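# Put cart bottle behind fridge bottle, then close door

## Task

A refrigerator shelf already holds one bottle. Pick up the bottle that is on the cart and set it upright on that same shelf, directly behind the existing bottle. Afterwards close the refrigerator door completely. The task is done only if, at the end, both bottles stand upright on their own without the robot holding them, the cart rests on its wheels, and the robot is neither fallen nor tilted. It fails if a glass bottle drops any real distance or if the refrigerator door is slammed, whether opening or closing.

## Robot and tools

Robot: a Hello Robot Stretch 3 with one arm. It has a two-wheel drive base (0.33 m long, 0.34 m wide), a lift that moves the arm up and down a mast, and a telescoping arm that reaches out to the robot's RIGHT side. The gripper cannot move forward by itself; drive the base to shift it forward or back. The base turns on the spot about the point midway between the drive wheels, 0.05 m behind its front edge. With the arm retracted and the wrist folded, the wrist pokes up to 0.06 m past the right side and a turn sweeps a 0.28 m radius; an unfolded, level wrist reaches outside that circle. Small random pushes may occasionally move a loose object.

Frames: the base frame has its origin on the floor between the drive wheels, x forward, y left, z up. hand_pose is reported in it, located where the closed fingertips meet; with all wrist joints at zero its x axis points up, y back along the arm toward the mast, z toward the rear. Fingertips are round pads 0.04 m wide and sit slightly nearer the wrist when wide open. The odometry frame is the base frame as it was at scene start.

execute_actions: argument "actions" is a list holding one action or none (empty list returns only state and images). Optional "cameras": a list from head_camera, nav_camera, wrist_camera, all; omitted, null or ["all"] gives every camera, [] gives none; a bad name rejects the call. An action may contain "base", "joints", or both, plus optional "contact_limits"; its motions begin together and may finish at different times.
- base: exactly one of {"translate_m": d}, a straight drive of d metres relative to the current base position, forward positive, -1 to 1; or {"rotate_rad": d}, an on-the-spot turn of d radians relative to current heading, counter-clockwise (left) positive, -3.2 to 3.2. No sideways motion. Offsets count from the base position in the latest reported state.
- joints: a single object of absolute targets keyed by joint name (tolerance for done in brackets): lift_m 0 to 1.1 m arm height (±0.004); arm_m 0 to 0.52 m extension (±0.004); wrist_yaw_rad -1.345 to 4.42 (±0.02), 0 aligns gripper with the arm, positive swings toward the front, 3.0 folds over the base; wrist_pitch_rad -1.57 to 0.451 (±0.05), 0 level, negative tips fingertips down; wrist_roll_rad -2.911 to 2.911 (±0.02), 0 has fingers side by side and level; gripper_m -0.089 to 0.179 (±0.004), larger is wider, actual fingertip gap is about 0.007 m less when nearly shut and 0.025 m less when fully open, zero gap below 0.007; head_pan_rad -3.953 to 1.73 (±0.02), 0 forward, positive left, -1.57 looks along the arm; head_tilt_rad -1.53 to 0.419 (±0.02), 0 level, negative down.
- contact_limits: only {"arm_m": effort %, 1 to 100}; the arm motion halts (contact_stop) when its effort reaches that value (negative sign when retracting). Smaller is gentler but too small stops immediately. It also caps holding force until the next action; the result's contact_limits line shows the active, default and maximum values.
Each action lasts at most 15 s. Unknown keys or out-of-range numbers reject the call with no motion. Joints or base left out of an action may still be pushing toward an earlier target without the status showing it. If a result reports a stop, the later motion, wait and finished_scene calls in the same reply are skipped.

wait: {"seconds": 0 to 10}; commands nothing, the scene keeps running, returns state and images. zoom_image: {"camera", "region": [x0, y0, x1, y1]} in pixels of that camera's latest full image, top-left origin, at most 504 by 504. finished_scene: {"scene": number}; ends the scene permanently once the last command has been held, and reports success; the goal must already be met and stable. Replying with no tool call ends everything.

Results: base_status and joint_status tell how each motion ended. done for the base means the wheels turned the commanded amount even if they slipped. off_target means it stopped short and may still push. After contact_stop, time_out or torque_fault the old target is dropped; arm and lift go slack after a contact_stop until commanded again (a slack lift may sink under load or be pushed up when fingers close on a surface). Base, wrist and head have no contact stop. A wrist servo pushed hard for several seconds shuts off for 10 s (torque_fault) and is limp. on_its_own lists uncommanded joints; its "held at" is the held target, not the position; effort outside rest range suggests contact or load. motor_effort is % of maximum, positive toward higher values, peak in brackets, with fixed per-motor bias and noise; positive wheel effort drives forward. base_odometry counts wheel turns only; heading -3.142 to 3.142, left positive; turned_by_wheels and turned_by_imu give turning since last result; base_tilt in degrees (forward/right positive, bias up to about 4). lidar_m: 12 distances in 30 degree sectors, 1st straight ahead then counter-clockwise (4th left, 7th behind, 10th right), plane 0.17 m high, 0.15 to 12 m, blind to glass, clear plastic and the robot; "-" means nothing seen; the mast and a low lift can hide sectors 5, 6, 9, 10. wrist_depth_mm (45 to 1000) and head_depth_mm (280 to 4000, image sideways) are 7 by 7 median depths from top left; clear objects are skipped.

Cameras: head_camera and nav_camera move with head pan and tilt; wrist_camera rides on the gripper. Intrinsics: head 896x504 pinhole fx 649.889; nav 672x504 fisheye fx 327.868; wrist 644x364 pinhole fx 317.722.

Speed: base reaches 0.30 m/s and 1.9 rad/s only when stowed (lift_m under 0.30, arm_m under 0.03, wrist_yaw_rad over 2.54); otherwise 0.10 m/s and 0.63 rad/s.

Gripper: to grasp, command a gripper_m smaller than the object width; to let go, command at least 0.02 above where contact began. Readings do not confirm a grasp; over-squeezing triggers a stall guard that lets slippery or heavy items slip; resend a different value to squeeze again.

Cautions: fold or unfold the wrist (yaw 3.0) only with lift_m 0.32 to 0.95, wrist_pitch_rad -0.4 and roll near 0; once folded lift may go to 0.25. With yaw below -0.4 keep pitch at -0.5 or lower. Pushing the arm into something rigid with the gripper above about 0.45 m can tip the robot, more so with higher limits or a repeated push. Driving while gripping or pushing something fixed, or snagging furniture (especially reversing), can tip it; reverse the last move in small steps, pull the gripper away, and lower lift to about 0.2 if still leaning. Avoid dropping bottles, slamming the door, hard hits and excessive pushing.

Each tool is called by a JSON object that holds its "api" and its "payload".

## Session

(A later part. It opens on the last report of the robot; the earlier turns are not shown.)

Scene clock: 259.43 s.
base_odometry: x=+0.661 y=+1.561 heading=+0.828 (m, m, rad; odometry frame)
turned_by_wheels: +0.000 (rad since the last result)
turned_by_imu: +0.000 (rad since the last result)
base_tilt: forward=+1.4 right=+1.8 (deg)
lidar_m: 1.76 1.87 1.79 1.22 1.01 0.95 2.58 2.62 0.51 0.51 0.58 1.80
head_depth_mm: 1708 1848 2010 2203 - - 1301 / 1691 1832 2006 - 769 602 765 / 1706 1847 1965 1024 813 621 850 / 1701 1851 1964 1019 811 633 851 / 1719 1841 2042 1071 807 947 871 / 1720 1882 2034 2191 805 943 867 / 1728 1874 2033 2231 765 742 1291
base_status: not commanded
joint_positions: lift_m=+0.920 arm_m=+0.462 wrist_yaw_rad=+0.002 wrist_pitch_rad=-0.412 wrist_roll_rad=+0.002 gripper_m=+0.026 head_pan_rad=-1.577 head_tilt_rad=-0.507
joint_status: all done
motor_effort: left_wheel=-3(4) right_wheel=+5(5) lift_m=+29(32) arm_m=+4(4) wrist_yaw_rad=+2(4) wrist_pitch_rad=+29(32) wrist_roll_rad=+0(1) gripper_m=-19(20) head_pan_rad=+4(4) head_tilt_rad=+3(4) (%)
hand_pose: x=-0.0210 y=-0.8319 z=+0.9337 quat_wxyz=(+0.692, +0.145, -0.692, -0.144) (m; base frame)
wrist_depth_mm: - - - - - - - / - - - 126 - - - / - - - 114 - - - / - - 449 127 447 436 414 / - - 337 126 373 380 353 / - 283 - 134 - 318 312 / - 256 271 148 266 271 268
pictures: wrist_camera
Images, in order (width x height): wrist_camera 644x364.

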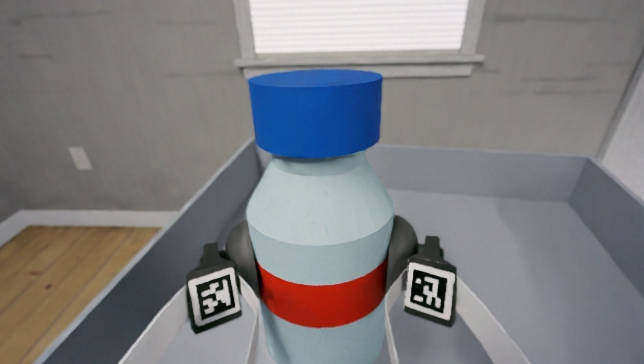

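{"api": "execute_actions", "payload": {"actions": [{"joints":{"arm_m":0,"lift_m":0.98}}], "cameras": []}}

{"api": "execute_actions", "payload": {"actions": [{"base":{"rotate_rad":2.32}}], "cameras": []}}

{"api": "execute_actions", "payload": {"actions": [{"base":{"translate_m":0.71},"joints":{"lift_m":0.62,"wrist_pitch_rad":-0.3,"head_pan_rad":-0.3,"head_tilt_rad":-1.0}}]}}

Scene clock: 281.20 s.
base_odometry: x=+0.661 y=+1.561 heading=+0.828 (m, m, rad; odometry frame)
turned_by_wheels: +0.000 (rad since the last result)
turned_by_imu: +0.001 (rad since the last result)
base_tilt: forward=+1.3 right=+1.8 (deg)
lidar_m: 1.77 1.87 1.79 1.21 1.00 0.95 2.58 2.63 0.51 0.51 0.58 1.80
head_depth_mm: 1698 1825 2000 2162 2283 - - / 1699 1831 2001 1128 852 - - / 1718 1856 2006 1132 851 - - / 1711 1840 2040 1131 386 - - / 1721 1854 2019 1126 845 959 872 / 1717 1852 2044 2170 805 945 870 / 1726 1882 2044 2268 765 741 1297
base_status: not commanded
joint_positions: lift_m=+0.980 arm_m=+0.001 wrist_yaw_rad=+0.004 wrist_pitch_rad=-0.413 wrist_roll_rad=+0.002 gripper_m=+0.026 head_pan_rad=-1.577 head_tilt_rad=-0.507
joint_status: all done
joint sent to its limit — the command would take arm_m past its lower limit, so that joint was sent only as far as its limit.
motor_effort: left_wheel=-2(3) right_wheel=+3(5) lift_m=+30(31) arm_m=-5(4) wrist_yaw_rad=+1(2) wrist_pitch_rad=+30(30) wrist_roll_rad=+1(1) gripper_m=-20(19) head_pan_rad=+4(4) head_tilt_rad=+4(3) (%)
hand_pose: x=-0.0206 y=-0.3714 z=+0.9935 quat_wxyz=(+0.692, +0.146, -0.692, -0.144) (m; base frame)
wrist_depth_mm: - - - - - - - / - - - 126 - - - / - - - 114 785 - - / - - 580 127 617 - - / - 475 395 126 460 484 - / - 358 - 134 - 335 - / - - 659 149 638 280 -
pictures: none
No camera images: the call's "cameras" was empty. Leave "cameras" out to get every camera's image.

Scene clock: 285.83 s.
base_odometry: x=+0.661 y=+1.561 heading=-3.136 (m, m, rad; odometry frame)
turned_by_wheels: +2.320 (rad since the last result)
turned_by_imu: +2.308 (rad since the last result)
base_tilt: forward=+1.2 right=+1.8 (deg)
lidar_m: 0.95 3.00 2.59 2.27 0.51 0.52 2.00 1.76 1.77 1.99 1.76 1.21
head_depth_mm: 1652 1734 1857 2007 2089 - - / 1774 1889 2000 2194 2196 - - / 1907 2069 2231 2391 2184 - - / 2048 2255 2438 2584 386 - - / 1959 2128 2288 2496 2162 1612 1342 / 1787 1926 2046 2262 2060 1631 1325 / 1658 1777 1901 2019 2048 1619 1332
base_status: done
joint_positions: lift_m=+0.980 arm_m=+0.001 wrist_yaw_rad=+0.004 wrist_pitch_rad=-0.413 wrist_roll_rad=+0.002 gripper_m=+0.026 head_pan_rad=-1.577 head_tilt_rad=-0.507
joint_status: not commanded
motor_effort: left_wheel=-2(7) right_wheel=+3(8) lift_m=+29(30) arm_m=-5(5) wrist_yaw_rad=+1(1) wrist_pitch_rad=+30(30) wrist_roll_rad=+0(1) gripper_m=-19(19) head_pan_rad=+4(3) head_tilt_rad=+3(4) (%)
hand_pose: x=-0.0206 y=-0.3714 z=+0.9935 quat_wxyz=(+0.692, +0.146, -0.692, -0.144) (m; base frame)
wrist_depth_mm: - - - - - - - / - - - 126 - - - / - - - 114 - - - / - - - 127 - - - / - - - 126 - - - / - - - 134 - - - / - - - 149 - - -
pictures: none
No camera images: the call's "cameras" was empty. Leave "cameras" out to get every camera's image.

Scene clock: 294.07 s.
base_odometry: x=-0.049 y=+1.557 heading=-3.136 (m, m, rad; odometry frame)
turned_by_wheels: +0.000 (rad since the last result)
turned_by_imu: -0.001 (rad since the last result)
base_tilt: forward=+1.2 right=+1.7 (deg)
lidar_m: 0.27 0.25 2.22 2.80 2.50 1.02 1.21 2.29 2.29 1.44 0.76 0.46
head_depth_mm: 757 1154 1106 1388 1312 1244 1128 / 658 876 1067 1415 1336 1237 1121 / 586 727 918 1272 1372 1240 1117 / 463 554 688 906 1311 1234 1110 / 384 444 526 645 831 1166 1111 / 329 370 425 501 608 772 1086 / 293 318 358 410 479 591 1105
base_status: done
joint_positions: lift_m=+0.620 arm_m=+0.001 wrist_yaw_rad=+0.004 wrist_pitch_rad=-0.359 wrist_roll_rad=+0.002 gripper_m=+0.026 head_pan_rad=-0.307 head_tilt_rad=-0.988
joint_status: wrist_pitch_rad off_target (ended at -0.359, target -0.300); the others done
on_its_own: wrist_pitch_rad is at rest, and its effort (+33) is outside its rest range (-20 to +32)
motor_effort: left_wheel=-3(4) right_wheel=+3(9) lift_m=+23(25) arm_m=-5(5) wrist_yaw_rad=+1(1) wrist_pitch_rad=+33(35) wrist_roll_rad=+1(1) gripper_m=-19(18) head_pan_rad=+5(62) head_tilt_rad=-6(29) (%)
hand_pose: x=-0.0206 y=-0.3778 z=+0.6462 quat_wxyz=(+0.696, +0.128, -0.696, -0.125) (m; base frame)
wrist_depth_mm: 409 916 - - - - - / 520 943 - 126 - - - / 693 495 - 114 - - - / 527 529 - 127 - - - / 836 585 - 125 - - - / 828 789 - 134 - 999 977 / 725 715 796 149 811 836 815
pictures: head_camera (sideways: a quarter turn clockwise sets it upright), nav_camera (sideways: a quarter turn counterclockwise sets it upright), wrist_camera
Images, in order (width x height): head_camera 896x504, nav_camera 672x504, wrist_camera 644x364.

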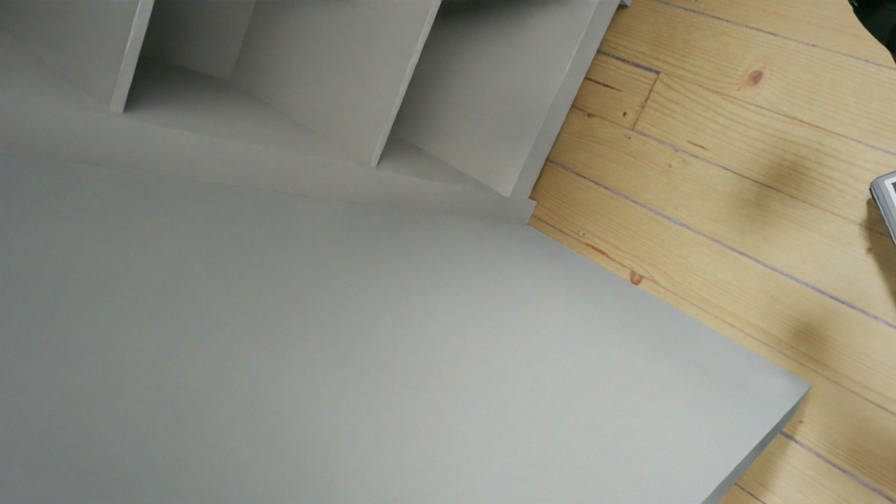

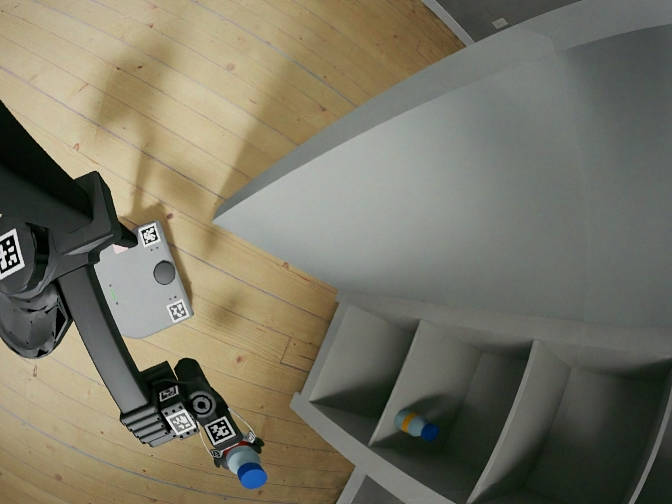

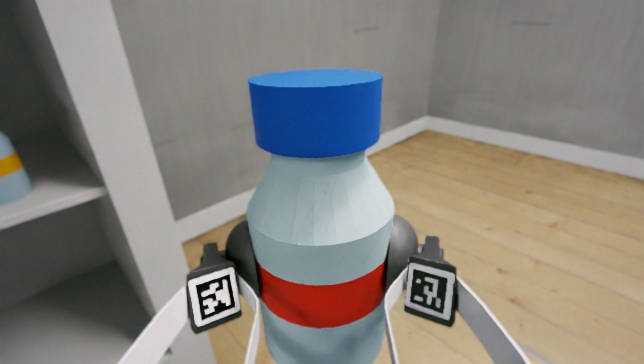

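{"api": "execute_actions", "payload": {"actions": [{"base":{"translate_m":0.02}}], "cameras": []}}

{"api": "execute_actions", "payload": {"actions": [{"base":{"rotate_rad":0.77},"joints":{"lift_m":0.6,"head_pan_rad":-1.4,"head_tilt_rad":-0.75}}], "cameras": []}}

{"api": "execute_actions", "payload": {"actions": [{"joints":{"arm_m":0.25}}]}}

Scene clock: 300.97 s.
base_odometry: x=-0.069 y=+1.557 heading=-3.136 (m, m, rad; odometry frame)
turned_by_wheels: +0.000 (rad since the last result)
turned_by_imu: +0.001 (rad since the last result)
base_tilt: forward=+1.1 right=+1.7 (deg)
lidar_m: 0.26 0.24 2.22 2.83 2.51 1.04 1.22 2.30 2.30 1.43 0.75 0.43
head_depth_mm: 731 1130 1100 1362 1316 1250 1127 / 638 795 1044 1410 1328 1250 1116 / 546 687 877 1207 1378 1239 1119 / 433 518 644 849 1247 1233 1109 / 359 416 491 603 779 1099 1107 / 307 347 397 468 568 722 1073 / - 300 334 382 446 546 1096
base_status: done
joint_positions: lift_m=+0.620 arm_m=+0.001 wrist_yaw_rad=+0.005 wrist_pitch_rad=-0.359 wrist_roll_rad=+0.002 gripper_m=+0.026 head_pan_rad=-0.307 head_tilt_rad=-0.988
joint_status: not commanded
on_its_own: wrist_pitch_rad is at rest, and its effort (+33) is outside its rest range (-20 to +32)
motor_effort: left_wheel=-2(6) right_wheel=+3(9) lift_m=+23(22) arm_m=-5(4) wrist_yaw_rad=+1(1) wrist_pitch_rad=+33(33) wrist_roll_rad=+1(1) gripper_m=-20(19) head_pan_rad=+4(4) head_tilt_rad=-5(5) (%)
hand_pose: x=-0.0205 y=-0.3778 z=+0.6462 quat_wxyz=(+0.696, +0.128, -0.696, -0.125) (m; base frame)
wrist_depth_mm: 443 917 - - - - - / 646 463 - 126 - - - / 712 490 - 114 - - - / 490 524 - 127 - - - / 824 581 - 125 - - - / 825 787 - 135 - 976 970 / 729 720 747 149 822 836 813
pictures: none
No camera images: the call's "cameras" was empty. Leave "cameras" out to get every camera's image.

Scene clock: 303.17 s.
base_odometry: x=-0.069 y=+1.557 heading=-2.366 (m, m, rad; odometry frame)
turned_by_wheels: +0.770 (rad since the last result)
turned_by_imu: +0.766 (rad since the last result)
base_tilt: forward=+1.2 right=+1.8 (deg)
lidar_m: 0.28 2.22 2.57 1.17 1.04 2.37 2.30 1.75 0.75 0.72 0.32 0.24
head_depth_mm: 926 989 818 1111 1034 1251 1183 / 936 1004 1199 1175 1396 1290 1181 / 948 1011 1226 1174 1378 648 1239 / 933 945 1075 1161 1394 1294 1187 / 622 696 788 904 1061 1261 1174 / 562 592 632 678 734 797 877 / 435 456 478 504 535 567 606
base_status: done
joint_positions: lift_m=+0.600 arm_m=+0.001 wrist_yaw_rad=+0.005 wrist_pitch_rad=-0.359 wrist_roll_rad=+0.002 gripper_m=+0.026 head_pan_rad=-1.393 head_tilt_rad=-0.754
joint_status: all done
on_its_own: wrist_pitch_rad is at rest, and its effort (+33) is outside its rest range (-20 to +32)
motor_effort: left_wheel=-3(7) right_wheel=+3(9) lift_m=+23(23) arm_m=-4(5) wrist_yaw_rad=+0(0) wrist_pitch_rad=+33(33) wrist_roll_rad=+1(1) gripper_m=-19(19) head_pan_rad=-5(64) head_tilt_rad=+2(19) (%)
hand_pose: x=-0.0205 y=-0.3778 z=+0.6263 quat_wxyz=(+0.696, +0.128, -0.696, -0.125) (m; base frame)
wrist_depth_mm: 299 398 702 779 775 419 892 / 298 421 608 126 593 445 973 / 297 424 539 114 548 474 - / 293 422 525 127 673 515 - / 295 418 536 125 610 572 - / 290 411 - 134 - 914 968 / 289 382 674 148 688 797 804
pictures: none
No camera images: the call's "cameras" was empty. Leave "cameras" out to get every camera's image.

Scene clock: 306.23 s.
base_odometry: x=-0.069 y=+1.557 heading=-2.366 (m, m, rad; odometry frame)
turned_by_wheels: +0.000 (rad since the last result)
turned_by_imu: +0.000 (rad since the last result)
base_tilt: forward=+1.3 right=+1.8 (deg)
lidar_m: 0.28 2.22 2.57 1.17 1.04 2.37 2.29 1.76 0.75 0.72 0.32 0.24
head_depth_mm: 926 990 820 1106 1031 1260 1184 / 940 1001 1198 1172 1033 1314 1176 / 952 1010 1217 1174 834 1308 1177 / 929 946 1064 1168 1381 1307 1175 / 620 695 785 901 1062 1275 1176 / 561 594 632 679 734 800 877 / 435 456 479 504 534 570 605
base_status: not commanded
joint_positions: lift_m=+0.600 arm_m=+0.250 wrist_yaw_rad=+0.005 wrist_pitch_rad=-0.358 wrist_roll_rad=+0.002 gripper_m=+0.026 head_pan_rad=-1.393 head_tilt_rad=-0.754
joint_status: all done
on_its_own: wrist_pitch_rad is at rest, and its effort (+33) is outside its rest range (-20 to +32)
motor_effort: left_wheel=-2(2) right_wheel=+3(3) lift_m=+23(22) arm_m=+5(3) wrist_yaw_rad=+1(1) wrist_pitch_rad=+33(33) wrist_roll_rad=+1(1) gripper_m=-19(19) head_pan_rad=-5(5) head_tilt_rad=+2(2) (%)
hand_pose: x=-0.0205 y=-0.6262 z=+0.6263 quat_wxyz=(+0.696, +0.128, -0.696, -0.125) (m; base frame)
wrist_depth_mm: 239 343 555 576 568 428 283 / 238 340 592 126 607 405 285 / 238 339 523 114 538 377 289 / 235 336 458 127 316 386 289 / 250 323 336 125 322 332 290 / 272 298 - 135 - 365 292 / 302 312 551 149 654 415 314
pictures: head_camera (sideways: a quarter turn clockwise sets it upright), nav_camera (sideways: a quarter turn counterclockwise sets it upright), wrist_camera
Images, in order (width x height): head_camera 896x504, nav_camera 672x504, wrist_camera 644x364.

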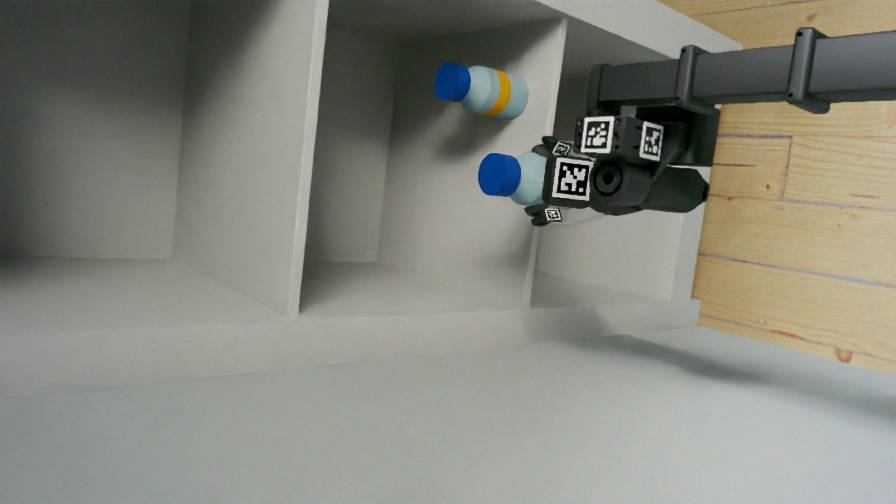

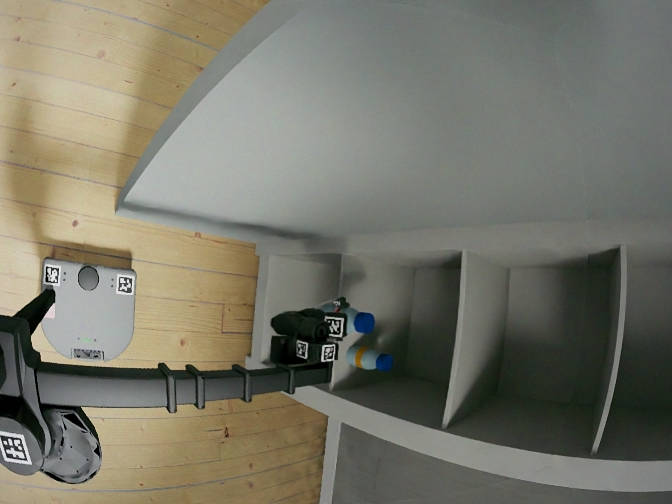

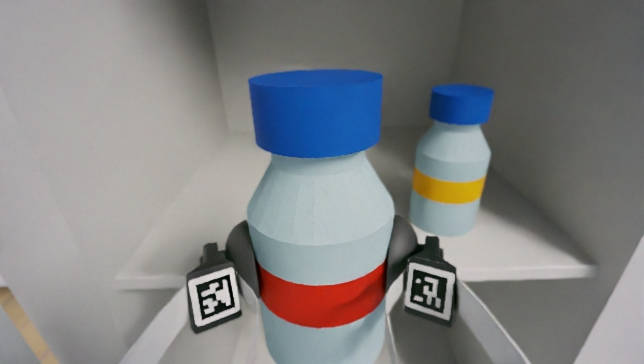

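{"api": "execute_actions", "payload": {"actions": [{"base":{"translate_m":0.02},"joints":{"arm_m":0.3}}], "cameras": []}}

{"api": "execute_actions", "payload": {"actions": [{"joints":{"arm_m":0.47}}], "cameras": ["wrist_camera","head_camera"]}}

{"api": "execute_actions", "payload": {"actions": [{"joints":{"lift_m":0.57}}], "cameras": ["wrist_camera"]}}

Scene clock: 316.03 s.
base_odometry: x=-0.083 y=+1.542 heading=-2.366 (m, m, rad; odometry frame)
turned_by_wheels: +0.000 (rad since the last result)
turned_by_imu: +0.001 (rad since the last result)
base_tilt: forward=+1.3 right=+1.8 (deg)
lidar_m: 0.28 2.20 2.58 1.21 1.05 2.39 2.31 1.76 0.75 0.72 0.29 0.22
head_depth_mm: 925 986 819 1112 1037 1212 1192 / 939 1003 1206 1181 - 1281 1177 / 957 1006 1233 1171 - 1283 1175 / 891 892 950 1131 1391 1306 1174 / 598 677 765 881 1022 1216 1155 / 505 537 573 620 666 724 793 / 395 414 435 458 485 515 550
base_status: done
joint_positions: lift_m=+0.600 arm_m=+0.300 wrist_yaw_rad=+0.005 wrist_pitch_rad=-0.358 wrist_roll_rad=+0.002 gripper_m=+0.026 head_pan_rad=-1.393 head_tilt_rad=-0.754
joint_status: all done
on_its_own: wrist_pitch_rad is at rest, and its effort (+33) is outside its rest range (-20 to +32)
motor_effort: left_wheel=-3(4) right_wheel=+2(10) lift_m=+22(22) arm_m=+5(5) wrist_yaw_rad=+0(1) wrist_pitch_rad=+33(33) wrist_roll_rad=+1(1) gripper_m=-19(19) head_pan_rad=-5(5) head_tilt_rad=+3(2) (%)
hand_pose: x=-0.0204 y=-0.6762 z=+0.6263 quat_wxyz=(+0.696, +0.128, -0.696, -0.125) (m; base frame)
wrist_depth_mm: 220 309 518 521 522 465 308 / 214 304 536 126 570 436 310 / 212 302 467 114 593 245 312 / 210 299 431 127 416 257 317 / 214 296 336 125 297 280 303 / 211 273 - 134 - 273 268 / 229 254 442 148 629 425 305
pictures: none
No camera images: the call's "cameras" was empty. Leave "cameras" out to get every camera's image.

Scene clock: 318.53 s.
base_odometry: x=-0.083 y=+1.542 heading=-2.366 (m, m, rad; odometry frame)
turned_by_wheels: +0.000 (rad since the last result)
turned_by_imu: +0.000 (rad since the last result)
base_tilt: forward=+1.3 right=+1.7 (deg)
lidar_m: 0.28 2.20 2.56 1.22 1.05 2.39 2.32 1.75 0.76 0.72 0.29 0.22
head_depth_mm: 926 987 818 1111 1041 1202 1208 / 940 1004 1203 1262 1403 1294 1178 / 955 1005 1225 1085 1376 1293 1177 / 903 896 955 1131 1381 1292 1177 / 598 677 763 877 1022 1215 1149 / 505 538 574 615 665 721 793 / 394 413 435 460 485 516 550
base_status: not commanded
joint_positions: lift_m=+0.600 arm_m=+0.470 wrist_yaw_rad=+0.005 wrist_pitch_rad=-0.358 wrist_roll_rad=+0.002 gripper_m=+0.026 head_pan_rad=-1.393 head_tilt_rad=-0.754
joint_status: all done
on_its_own: wrist_pitch_rad is at rest, and its effort (+33) is outside its rest range (-20 to +32)
motor_effort: left_wheel=-2(2) right_wheel=+3(3) lift_m=+22(23) arm_m=+5(5) wrist_yaw_rad=+0(1) wrist_pitch_rad=+33(33) wrist_roll_rad=+0(0) gripper_m=-19(19) head_pan_rad=-5(4) head_tilt_rad=+2(2) (%)
hand_pose: x=-0.0204 y=-0.8462 z=+0.6263 quat_wxyz=(+0.696, +0.128, -0.696, -0.125) (m; base frame)
wrist_depth_mm: 215 302 375 373 372 374 311 / 215 299 391 126 401 396 314 / 214 296 415 114 431 426 315 / 213 293 431 127 434 418 318 / 211 291 334 126 322 332 304 / 210 272 - 134 - 272 266 / 208 238 228 149 224 226 142
pictures: head_camera (sideways: a quarter turn clockwise sets it upright), wrist_camera
Images, in order (width x height): head_camera 896x504, wrist_camera 644x364.

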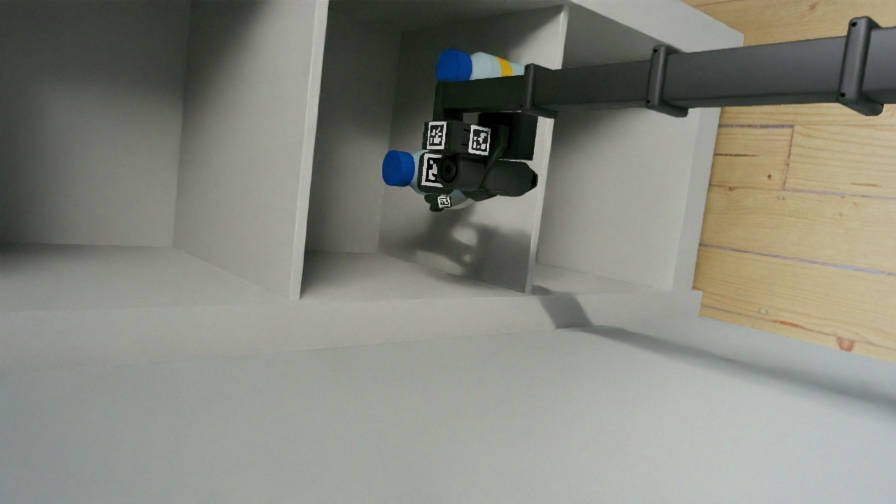

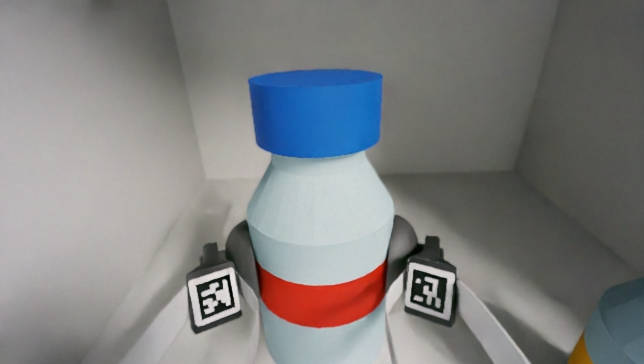

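Scene clock: 319.60 s.
base_odometry: x=-0.083 y=+1.542 heading=-2.366 (m, m, rad; odometry frame)
turned_by_wheels: +0.000 (rad since the last result)
turned_by_imu: +0.000 (rad since the last result)
base_tilt: forward=+1.3 right=+1.8 (deg)
lidar_m: 0.28 2.20 2.57 1.22 1.05 2.39 2.32 1.76 0.76 0.72 0.29 0.22
head_depth_mm: 922 982 819 1117 1045 1237 1211 / 940 1001 1207 1218 1397 1289 1179 / 955 1009 1230 1219 1425 1292 1185 / 897 891 949 1130 1377 1298 1167 / 599 678 764 878 1018 1217 1153 / 505 537 574 616 665 726 793 / 394 414 433 458 486 517 550
base_status: not commanded
joint_positions: lift_m=+0.570 arm_m=+0.470 wrist_yaw_rad=+0.005 wrist_pitch_rad=-0.358 wrist_roll_rad=+0.002 gripper_m=+0.026 head_pan_rad=-1.393 head_tilt_rad=-0.754
joint_status: all done
on_its_own: wrist_pitch_rad is at rest, and its effort (+33) is outside its rest range (-20 to +32)
motor_effort: left_wheel=-2(2) right_wheel=+3(3) lift_m=+22(22) arm_m=+5(4) wrist_yaw_rad=+0(0) wrist_pitch_rad=+33(33) wrist_roll_rad=+1(1) gripper_m=-19(19) head_pan_rad=-5(4) head_tilt_rad=+2(1) (%)
hand_pose: x=-0.0204 y=-0.8462 z=+0.5964 quat_wxyz=(+0.696, +0.128, -0.696, -0.125) (m; base frame)
wrist_depth_mm: 215 301 372 370 374 374 312 / 215 299 397 126 397 401 315 / 213 298 418 114 432 423 316 / 212 294 388 127 375 372 318 / 211 276 286 126 275 286 280 / 210 242 - 134 - 233 221 / 198 204 195 149 191 195 142
pictures: wrist_camera
Images, in order (width x height): wrist_camera 644x364.

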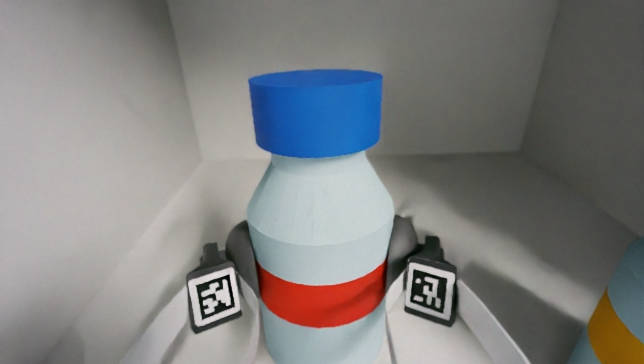

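{"api": "execute_actions", "payload": {"actions": [{"joints":{"arm_m":0.51}}], "cameras": []}}

{"api": "execute_actions", "payload": {"actions": [{"joints":{"lift_m":0.545}}], "cameras": ["wrist_camera"]}}

Scene clock: 325.63 s.
base_odometry: x=-0.083 y=+1.542 heading=-2.366 (m, m, rad; odometry frame)
turned_by_wheels: +0.000 (rad since the last result)
turned_by_imu: +0.001 (rad since the last result)
base_tilt: forward=+1.3 right=+1.9 (deg)
lidar_m: 0.28 2.20 2.57 1.22 1.05 2.39 2.32 1.76 0.76 0.72 0.29 0.22
head_depth_mm: 923 987 818 1115 1041 1221 1186 / 939 1001 1202 1257 1428 1289 1178 / 953 1006 1226 1134 1379 1290 1173 / 898 892 951 1125 1386 1300 1174 / 598 675 766 871 1024 1214 1151 / 505 538 575 613 667 722 795 / 394 413 435 459 485 516 549
base_status: not commanded
joint_positions: lift_m=+0.570 arm_m=+0.510 wrist_yaw_rad=+0.005 wrist_pitch_rad=-0.358 wrist_roll_rad=+0.002 gripper_m=+0.026 head_pan_rad=-1.393 head_tilt_rad=-0.754
joint_status: all done
on_its_own: wrist_pitch_rad is at rest, and its effort (+33) is outside its rest range (-20 to +32)
motor_effort: left_wheel=-2(3) right_wheel=+3(2) lift_m=+22(22) arm_m=+4(6) wrist_yaw_rad=+1(0) wrist_pitch_rad=+33(33) wrist_roll_rad=+1(1) gripper_m=-19(19) head_pan_rad=-4(4) head_tilt_rad=+2(2) (%)
hand_pose: x=-0.0204 y=-0.8862 z=+0.5964 quat_wxyz=(+0.696, +0.128, -0.696, -0.125) (m; base frame)
wrist_depth_mm: 215 301 337 336 338 338 312 / 213 298 356 126 360 363 313 / 213 295 384 114 391 391 318 / 212 291 390 128 377 367 319 / 211 274 285 125 275 284 280 / 208 243 - 134 - 233 229 / 198 204 195 148 191 195 193
pictures: none
No camera images: the call's "cameras" was empty. Leave "cameras" out to get every camera's image.

Scene clock: 326.63 s.
base_odometry: x=-0.083 y=+1.542 heading=-2.366 (m, m, rad; odometry frame)
turned_by_wheels: +0.000 (rad since the last result)
turned_by_imu: +0.000 (rad since the last result)
base_tilt: forward=+1.3 right=+1.8 (deg)
lidar_m: 0.28 2.20 2.57 1.21 1.05 2.39 2.31 1.76 0.76 0.72 0.29 0.22
head_depth_mm: 929 988 821 1118 1042 1244 1183 / 940 1006 1195 1217 1434 1285 1183 / 952 1006 1230 1150 1430 1303 1183 / 895 896 951 1136 1388 1292 1171 / 600 678 765 877 1025 1213 1154 / 506 538 574 614 666 724 794 / 395 413 434 458 484 515 551
base_status: not commanded
joint_positions: lift_m=+0.545 arm_m=+0.510 wrist_yaw_rad=+0.005 wrist_pitch_rad=-0.318 wrist_roll_rad=+0.002 gripper_m=+0.026 head_pan_rad=-1.393 head_tilt_rad=-0.754
joint_status: all done
motor_effort: left_wheel=-3(2) right_wheel=+3(3) lift_m=+19(20) arm_m=+4(5) wrist_yaw_rad=+0(0) wrist_pitch_rad=+11(32) wrist_roll_rad=+1(1) gripper_m=-18(20) head_pan_rad=-5(4) head_tilt_rad=+2(3) (%)
hand_pose: x=-0.0204 y=-0.8905 z=+0.5809 quat_wxyz=(+0.698, +0.114, -0.698, -0.111) (m; base frame)
wrist_depth_mm: 215 300 336 337 338 338 313 / 214 298 353 123 360 357 316 / 212 296 379 113 383 385 318 / 212 294 381 127 362 357 310 / 211 272 270 125 258 268 264 / 208 226 - 134 - 215 212 / 188 188 180 149 175 179 177
pictures: wrist_camera
Images, in order (width x height): wrist_camera 644x364.

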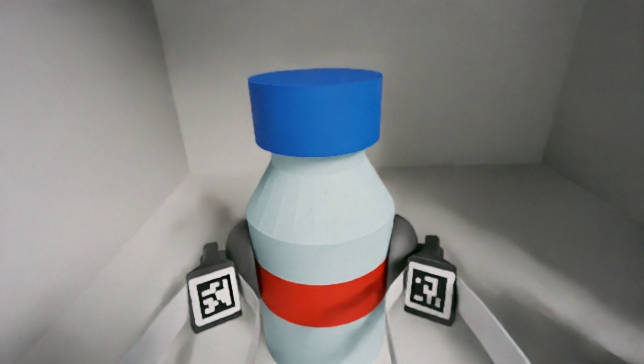

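{"api": "execute_actions", "payload": {"actions": [{"joints":{"gripper_m":0.1,"lift_m":0.55}}], "cameras": []}}

{"api": "execute_actions", "payload": {"actions": [{"joints":{"arm_m":0.24,"lift_m":0.555}}], "cameras": ["wrist_camera"]}}

{"api": "execute_actions", "payload": {"actions": [{"base":{"translate_m":-0.14},"joints":{"gripper_m":0.115,"wrist_pitch_rad":-0.25,"lift_m":0.535,"arm_m":0.28}}], "cameras": ["wrist_camera"]}}

Scene clock: 334.53 s.
base_odometry: x=-0.083 y=+1.542 heading=-2.366 (m, m, rad; odometry frame)
turned_by_wheels: +0.000 (rad since the last result)
turned_by_imu: +0.001 (rad since the last result)
base_tilt: forward=+1.3 right=+1.7 (deg)
lidar_m: 0.28 2.20 2.57 1.21 1.05 2.39 2.32 1.76 0.76 0.72 0.29 0.22
head_depth_mm: 926 986 822 1117 1046 1244 1186 / 933 1001 1207 1241 1395 1286 1182 / 954 1010 1240 1156 1406 1301 1182 / 896 893 952 1127 1383 1295 1179 / 599 677 767 877 1020 1213 1152 / 506 537 575 617 666 721 791 / 395 413 435 459 485 515 550
base_status: not commanded
joint_positions: lift_m=+0.550 arm_m=+0.510 wrist_yaw_rad=+0.005 wrist_pitch_rad=-0.321 wrist_roll_rad=+0.002 gripper_m=+0.100 head_pan_rad=-1.393 head_tilt_rad=-0.754
joint_status: all done
motor_effort: left_wheel=-2(2) right_wheel=+3(3) lift_m=+26(29) arm_m=+4(4) wrist_yaw_rad=+0(0) wrist_pitch_rad=+12(19) wrist_roll_rad=+1(1) gripper_m=+0(76) head_pan_rad=-4(5) head_tilt_rad=+2(3) (%)
hand_pose: x=-0.0204 y=-0.8903 z=+0.5849 quat_wxyz=(+0.698, +0.115, -0.698, -0.112) (m; base frame)
wrist_depth_mm: 214 299 337 335 338 338 312 / 214 296 352 150 359 359 315 / 213 298 380 113 382 385 315 / 212 293 389 127 370 363 316 / 210 273 274 127 265 276 270 / 209 232 211 133 207 224 217 / 194 186 184 148 185 182 182
pictures: none
No camera images: the call's "cameras" was empty. Leave "cameras" out to get every camera's image.

Scene clock: 337.73 s.
base_odometry: x=-0.083 y=+1.542 heading=-2.366 (m, m, rad; odometry frame)
turned_by_wheels: +0.000 (rad since the last result)
turned_by_imu: +0.001 (rad since the last result)
base_tilt: forward=+1.2 right=+1.8 (deg)
lidar_m: 0.28 2.20 2.57 1.21 1.05 2.39 2.32 1.76 0.76 0.72 0.29 0.22
head_depth_mm: 927 985 820 1118 1044 1249 1189 / 938 1007 1199 1182 1384 - 1182 / 952 1014 1226 1102 1034 - 1186 / 898 896 948 1139 1367 1312 1176 / 599 676 764 879 1025 1212 1154 / 506 537 574 617 664 724 789 / 394 413 435 458 485 516 550
base_status: not commanded
joint_positions: lift_m=+0.555 arm_m=+0.240 wrist_yaw_rad=+0.005 wrist_pitch_rad=-0.320 wrist_roll_rad=+0.002 gripper_m=+0.100 head_pan_rad=-1.393 head_tilt_rad=-0.754
joint_status: all done
motor_effort: left_wheel=-3(2) right_wheel=+3(3) lift_m=+26(27) arm_m=-5(7) wrist_yaw_rad=+1(1) wrist_pitch_rad=+11(12) wrist_roll_rad=+1(1) gripper_m=+0(0) head_pan_rad=-5(4) head_tilt_rad=+2(2) (%)
hand_pose: x=-0.0204 y=-0.6209 z=+0.5901 quat_wxyz=(+0.698, +0.114, -0.698, -0.111) (m; base frame)
wrist_depth_mm: 216 311 563 578 579 456 307 / 214 307 599 383 610 289 308 / 222 305 530 398 530 293 310 / 234 302 405 392 365 334 314 / 251 285 300 295 292 300 284 / 275 278 746 779 780 437 316 / 296 312 573 657 650 524 315
pictures: wrist_camera
Images, in order (width x height): wrist_camera 644x364.

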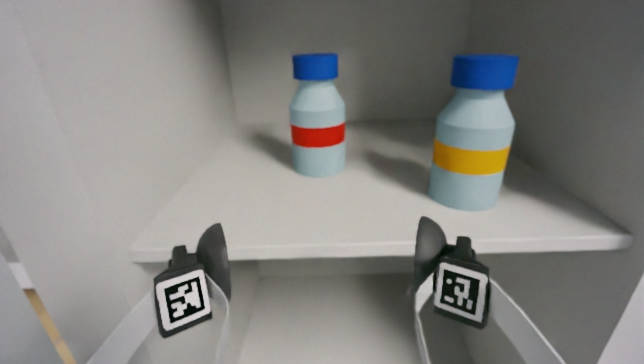

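Scene clock: 340.13 s.
base_odometry: x=+0.017 y=+1.641 heading=-2.366 (m, m, rad; odometry frame)
turned_by_wheels: +0.000 (rad since the last result)
turned_by_imu: +0.001 (rad since the last result)
base_tilt: forward=+1.3 right=+1.7 (deg)
lidar_m: 0.35 2.33 2.57 1.01 1.04 2.24 2.17 1.76 0.72 0.71 0.48 0.36
head_depth_mm: 897 847 742 829 1530 1367 1191 / 937 999 1022 1106 1035 - 1174 / 947 1003 1222 1099 1035 1307 1181 / 962 995 1237 1099 1421 1310 1178 / 964 971 1160 1135 1373 1312 1178 / 749 797 819 969 1084 1238 1146 / 618 676 743 786 830 884 943
base_status: done
joint_positions: lift_m=+0.535 arm_m=+0.280 wrist_yaw_rad=+0.005 wrist_pitch_rad=-0.271 wrist_roll_rad=+0.002 gripper_m=+0.115 head_pan_rad=-1.393 head_tilt_rad=-0.754
joint_status: all done
motor_effort: left_wheel=-2(7) right_wheel=+3(5) lift_m=+20(21) arm_m=+5(4) wrist_yaw_rad=+0(1) wrist_pitch_rad=+12(12) wrist_roll_rad=+1(1) gripper_m=+0(62) head_pan_rad=-4(5) head_tilt_rad=+2(2) (%)
hand_pose: x=-0.0203 y=-0.6651 z=+0.5822 quat_wxyz=(+0.700, +0.097, -0.701, -0.094) (m; base frame)
wrist_depth_mm: 385 533 550 542 447 223 154 / 381 508 560 244 451 225 162 / 378 505 541 252 462 227 170 / 370 416 363 261 359 228 182 / 306 302 295 274 285 230 195 / 248 244 240 248 245 214 210 / 365 547 671 660 496 245 232
pictures: wrist_camera
Images, in order (width x height): wrist_camera 644x364.

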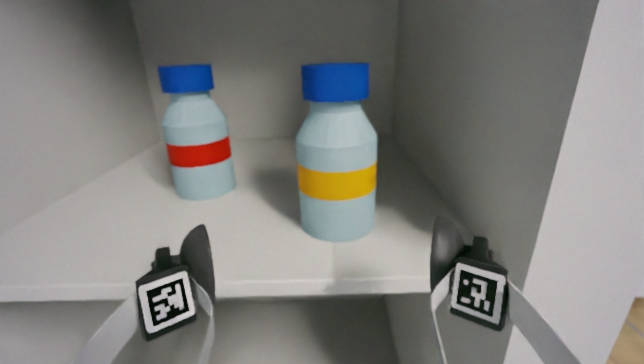

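{"api": "execute_actions", "payload": {"actions": [{"base":{"translate_m":-0.012},"joints":{"arm_m":0.41}}], "cameras": ["wrist_camera"]}}

{"api": "execute_actions", "payload": {"actions": [{"joints":{"gripper_m":0.025}}], "cameras": []}}

{"api": "execute_actions", "payload": {"actions": [{"joints":{"lift_m":0.565}}], "cameras": ["wrist_camera"]}}

Scene clock: 348.30 s.
base_odometry: x=+0.026 y=+1.649 heading=-2.366 (m, m, rad; odometry frame)
turned_by_wheels: +0.000 (rad since the last result)
turned_by_imu: +0.001 (rad since the last result)
base_tilt: forward=+1.3 right=+1.8 (deg)
lidar_m: 0.36 2.34 2.57 1.01 1.04 2.24 2.17 1.75 0.72 0.71 0.50 0.37
head_depth_mm: 886 775 730 819 1546 1373 1186 / 936 999 943 1106 1017 1250 1184 / 951 1009 1234 1170 1395 1286 1180 / 966 1004 1242 1094 1418 1304 1181 / 970 988 1218 1158 1378 1316 1168 / 782 833 844 977 1108 1272 1168 / 630 688 757 816 859 916 975
base_status: done
joint_positions: lift_m=+0.535 arm_m=+0.410 wrist_yaw_rad=+0.005 wrist_pitch_rad=-0.270 wrist_roll_rad=+0.002 gripper_m=+0.115 head_pan_rad=-1.393 head_tilt_rad=-0.754
joint_status: all done
motor_effort: left_wheel=-2(7) right_wheel=+4(5) lift_m=+20(19) arm_m=+5(4) wrist_yaw_rad=+1(1) wrist_pitch_rad=+12(12) wrist_roll_rad=+1(1) gripper_m=+0(0) head_pan_rad=-4(5) head_tilt_rad=+3(3) (%)
hand_pose: x=-0.0203 y=-0.7952 z=+0.5823 quat_wxyz=(+0.700, +0.097, -0.701, -0.094) (m; base frame)
wrist_depth_mm: 397 423 426 422 410 205 137 / 360 440 451 138 364 208 138 / 358 228 479 117 369 209 139 / 354 224 408 128 340 211 139 / 301 236 278 126 257 212 140 / 234 237 219 134 206 187 141 / 194 183 186 146 177 176 142
pictures: wrist_camera
Images, in order (width x height): wrist_camera 644x364.

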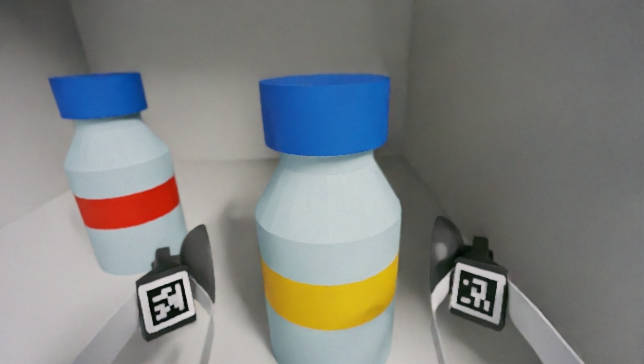

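Scene clock: 349.70 s.
base_odometry: x=+0.026 y=+1.649 heading=-2.366 (m, m, rad; odometry frame)
turned_by_wheels: +0.000 (rad since the last result)
turned_by_imu: +0.000 (rad since the last result)
base_tilt: forward=+1.2 right=+1.8 (deg)
lidar_m: 0.37 2.33 2.57 1.01 1.04 2.23 2.17 1.75 0.72 0.71 0.50 0.37
head_depth_mm: 886 776 730 819 1546 1367 1183 / 942 998 941 1102 1007 1253 1181 / 949 1008 1227 1189 1388 1294 1182 / 966 996 1244 1100 1410 1293 1179 / 966 985 1211 1160 1392 1305 1175 / 781 831 841 977 1110 1266 1166 / 630 689 754 815 859 914 970
base_status: not commanded
joint_positions: lift_m=+0.535 arm_m=+0.410 wrist_yaw_rad=+0.002 wrist_pitch_rad=-0.275 wrist_roll_rad=+0.002 gripper_m=+0.026 head_pan_rad=-1.393 head_tilt_rad=-0.754
joint_status: all done
motor_effort: left_wheel=-3(3) right_wheel=+5(6) lift_m=+20(21) arm_m=+4(5) wrist_yaw_rad=+3(4) wrist_pitch_rad=+14(14) wrist_roll_rad=+1(1) gripper_m=-19(91) head_pan_rad=-4(4) head_tilt_rad=+2(3) (%)
hand_pose: x=-0.0211 y=-0.7948 z=+0.5812 quat_wxyz=(+0.700, +0.098, -0.701, -0.097) (m; base frame)
wrist_depth_mm: 398 420 425 421 405 204 135 / 360 436 446 121 364 206 137 / 360 230 477 115 366 207 138 / 353 225 402 127 336 209 138 / 298 238 276 125 271 211 139 / 231 229 148 133 146 201 140 / 189 187 179 145 176 175 141
pictures: none
No camera images: the call's "cameras" was empty. Leave "cameras" out to get every camera's image.

Scene clock: 350.77 s.
base_odometry: x=+0.026 y=+1.649 heading=-2.366 (m, m, rad; odometry frame)
turned_by_wheels: +0.000 (rad since the last result)
turned_by_imu: +0.000 (rad since the last result)
base_tilt: forward=+1.3 right=+1.7 (deg)
lidar_m: 0.37 2.34 2.58 1.01 1.04 2.24 2.17 1.75 0.72 0.71 0.50 0.37
head_depth_mm: 880 775 729 819 1552 1369 1196 / 933 1000 942 1120 - 1258 1184 / 949 1013 1223 1235 1393 1288 1184 / 969 997 1247 1103 1426 1307 1179 / 968 988 1212 1166 1385 1313 1172 / 778 830 843 975 1114 1275 1171 / 630 689 756 815 863 917 974
base_status: not commanded
joint_positions: lift_m=+0.565 arm_m=+0.410 wrist_yaw_rad=+0.002 wrist_pitch_rad=-0.294 wrist_roll_rad=+0.002 gripper_m=+0.026 head_pan_rad=-1.393 head_tilt_rad=-0.754
joint_status: all done
motor_effort: left_wheel=-3(3) right_wheel=+4(5) lift_m=+28(29) arm_m=+4(4) wrist_yaw_rad=+3(3) wrist_pitch_rad=+25(26) wrist_roll_rad=+1(1) gripper_m=-20(19) head_pan_rad=-4(4) head_tilt_rad=+2(2) (%)
hand_pose: x=-0.0210 y=-0.7930 z=+0.6061 quat_wxyz=(+0.699, +0.104, -0.700, -0.103) (m; base frame)
wrist_depth_mm: 396 421 424 424 406 204 136 / 393 447 442 121 363 206 137 / 358 228 473 116 370 209 138 / 373 230 454 128 372 211 139 / 339 240 314 125 297 211 139 / 265 253 147 133 146 213 140 / 218 216 207 144 203 195 141
pictures: wrist_camera
Images, in order (width x height): wrist_camera 644x364.

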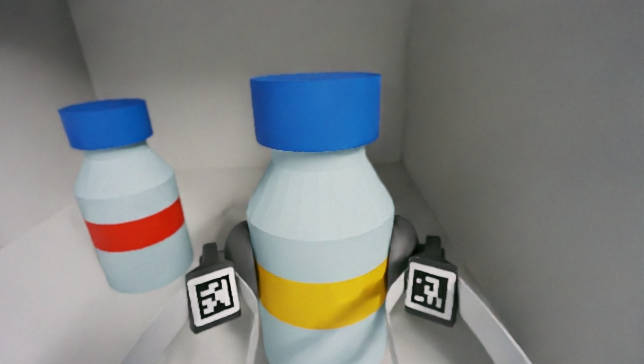

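{"api": "execute_actions", "payload": {"actions": [{"joints":{"arm_m":0.385}}], "cameras": []}}

{"api": "execute_actions", "payload": {"actions": [{"base":{"translate_m":0.152}}], "cameras": ["wrist_camera","head_camera"]}}

{"api": "execute_actions", "payload": {"actions": [{"joints":{"lift_m":0.532}}], "cameras": ["wrist_camera"]}}

Scene clock: 359.53 s.
base_odometry: x=+0.026 y=+1.649 heading=-2.366 (m, m, rad; odometry frame)
turned_by_wheels: +0.000 (rad since the last result)
turned_by_imu: +0.001 (rad since the last result)
base_tilt: forward=+1.1 right=+1.7 (deg)
lidar_m: 0.36 2.34 2.58 1.01 1.04 2.24 2.16 1.75 0.72 0.71 0.50 0.37
head_depth_mm: 885 776 732 820 1555 1377 1195 / 935 997 940 1104 - 1253 1181 / 950 1005 1225 1194 1383 1281 1182 / 966 1002 1247 1103 1417 1306 1179 / 964 984 1209 1159 1383 1309 1166 / 781 834 842 978 1106 1270 1176 / 629 690 752 815 861 912 973
base_status: not commanded
joint_positions: lift_m=+0.565 arm_m=+0.385 wrist_yaw_rad=+0.003 wrist_pitch_rad=-0.294 wrist_roll_rad=+0.002 gripper_m=+0.026 head_pan_rad=-1.393 head_tilt_rad=-0.754
joint_status: all done
motor_effort: left_wheel=-3(2) right_wheel=+4(5) lift_m=+29(29) arm_m=-5(5) wrist_yaw_rad=+2(3) wrist_pitch_rad=+25(25) wrist_roll_rad=+1(1) gripper_m=-19(20) head_pan_rad=-5(4) head_tilt_rad=+2(2) (%)
hand_pose: x=-0.0208 y=-0.7685 z=+0.6061 quat_wxyz=(+0.699, +0.105, -0.700, -0.103) (m; base frame)
wrist_depth_mm: 395 446 440 447 406 203 136 / 394 470 472 121 363 205 137 / 391 247 502 116 369 208 137 / 394 251 450 128 370 210 138 / 342 270 291 125 297 211 139 / 267 264 147 132 146 212 139 / 217 216 207 143 203 195 140
pictures: none
No camera images: the call's "cameras" was empty. Leave "cameras" out to get every camera's image.

Scene clock: 362.10 s.
base_odometry: x=-0.083 y=+1.543 heading=-2.366 (m, m, rad; odometry frame)
turned_by_wheels: +0.000 (rad since the last result)
turned_by_imu: -0.001 (rad since the last result)
base_tilt: forward=+1.3 right=+1.8 (deg)
lidar_m: 0.28 2.20 2.57 1.22 1.05 2.39 2.32 1.76 0.76 0.72 0.29 0.22
head_depth_mm: 924 983 820 1151 1045 1246 1208 / 942 1003 1207 1180 - 1300 1185 / 953 1002 1226 1087 1394 1296 1180 / 897 893 954 1134 1371 1312 1170 / 600 677 765 876 1018 1221 1159 / 506 538 574 616 666 725 794 / 395 414 435 459 485 516 551
base_status: done
joint_positions: lift_m=+0.565 arm_m=+0.385 wrist_yaw_rad=+0.003 wrist_pitch_rad=-0.294 wrist_roll_rad=+0.002 gripper_m=+0.026 head_pan_rad=-1.393 head_tilt_rad=-0.754
joint_status: not commanded
motor_effort: left_wheel=-2(2) right_wheel=+3(10) lift_m=+29(28) arm_m=-5(5) wrist_yaw_rad=+2(2) wrist_pitch_rad=+25(25) wrist_roll_rad=+1(1) gripper_m=-20(20) head_pan_rad=-4(5) head_tilt_rad=+2(2) (%)
hand_pose: x=-0.0207 y=-0.7685 z=+0.6061 quat_wxyz=(+0.699, +0.105, -0.700, -0.103) (m; base frame)
wrist_depth_mm: 219 306 447 449 445 434 308 / 218 304 466 121 481 472 311 / 217 304 471 116 512 468 312 / 216 300 421 128 431 414 313 / 214 296 316 125 312 314 295 / 213 258 147 132 146 253 247 / 206 217 207 144 203 207 205
pictures: head_camera (sideways: a quarter turn clockwise sets it upright), wrist_camera
Images, in order (width x height): head_camera 896x504, wrist_camera 644x364.

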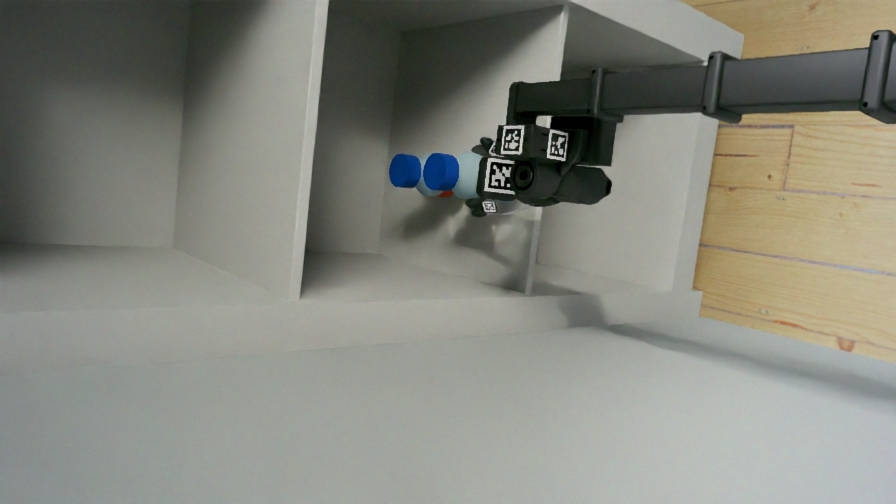

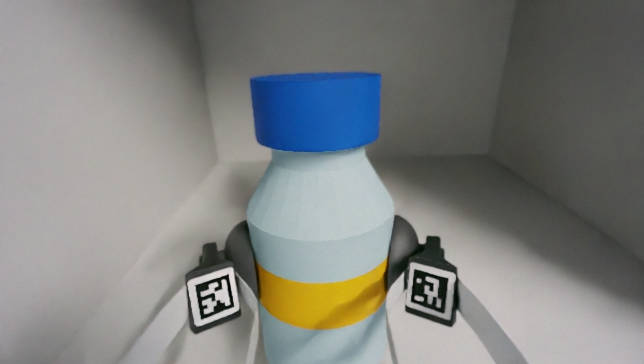

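Scene clock: 363.20 s.
base_odometry: x=-0.083 y=+1.543 heading=-2.366 (m, m, rad; odometry frame)
turned_by_wheels: +0.000 (rad since the last result)
turned_by_imu: +0.000 (rad since the last result)
base_tilt: forward=+1.3 right=+1.9 (deg)
lidar_m: 0.28 2.21 2.57 1.22 1.06 2.40 2.32 1.76 0.76 0.72 0.29 0.22
head_depth_mm: 925 989 820 1144 1042 1252 1183 / 938 1001 1210 1185 1040 1295 1183 / 954 1008 1226 1067 1358 1291 1170 / 904 892 958 1142 1376 1295 1171 / 600 679 764 877 1023 1221 1149 / 507 539 576 618 666 725 797 / 396 413 435 459 485 515 550
base_status: not commanded
joint_positions: lift_m=+0.532 arm_m=+0.385 wrist_yaw_rad=+0.003 wrist_pitch_rad=-0.266 wrist_roll_rad=+0.002 gripper_m=+0.026 head_pan_rad=-1.393 head_tilt_rad=-0.754
joint_status: all done
motor_effort: left_wheel=-2(2) right_wheel=+3(2) lift_m=+19(24) arm_m=-4(5) wrist_yaw_rad=+2(2) wrist_pitch_rad=+9(25) wrist_roll_rad=+1(1) gripper_m=-19(20) head_pan_rad=-5(4) head_tilt_rad=+2(2) (%)
hand_pose: x=-0.0207 y=-0.7711 z=+0.5804 quat_wxyz=(+0.701, +0.095, -0.701, -0.093) (m; base frame)
wrist_depth_mm: 218 306 451 450 449 437 308 / 217 304 469 118 475 472 310 / 216 302 466 115 505 470 314 / 216 299 406 127 386 383 315 / 214 276 280 125 272 278 273 / 210 230 146 133 147 218 214 / 189 188 179 144 175 178 177
pictures: wrist_camera
Images, in order (width x height): wrist_camera 644x364.

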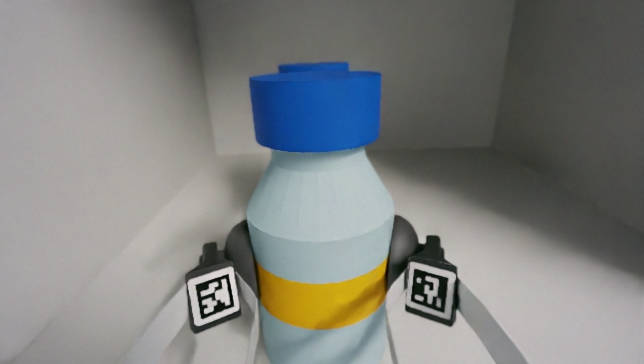

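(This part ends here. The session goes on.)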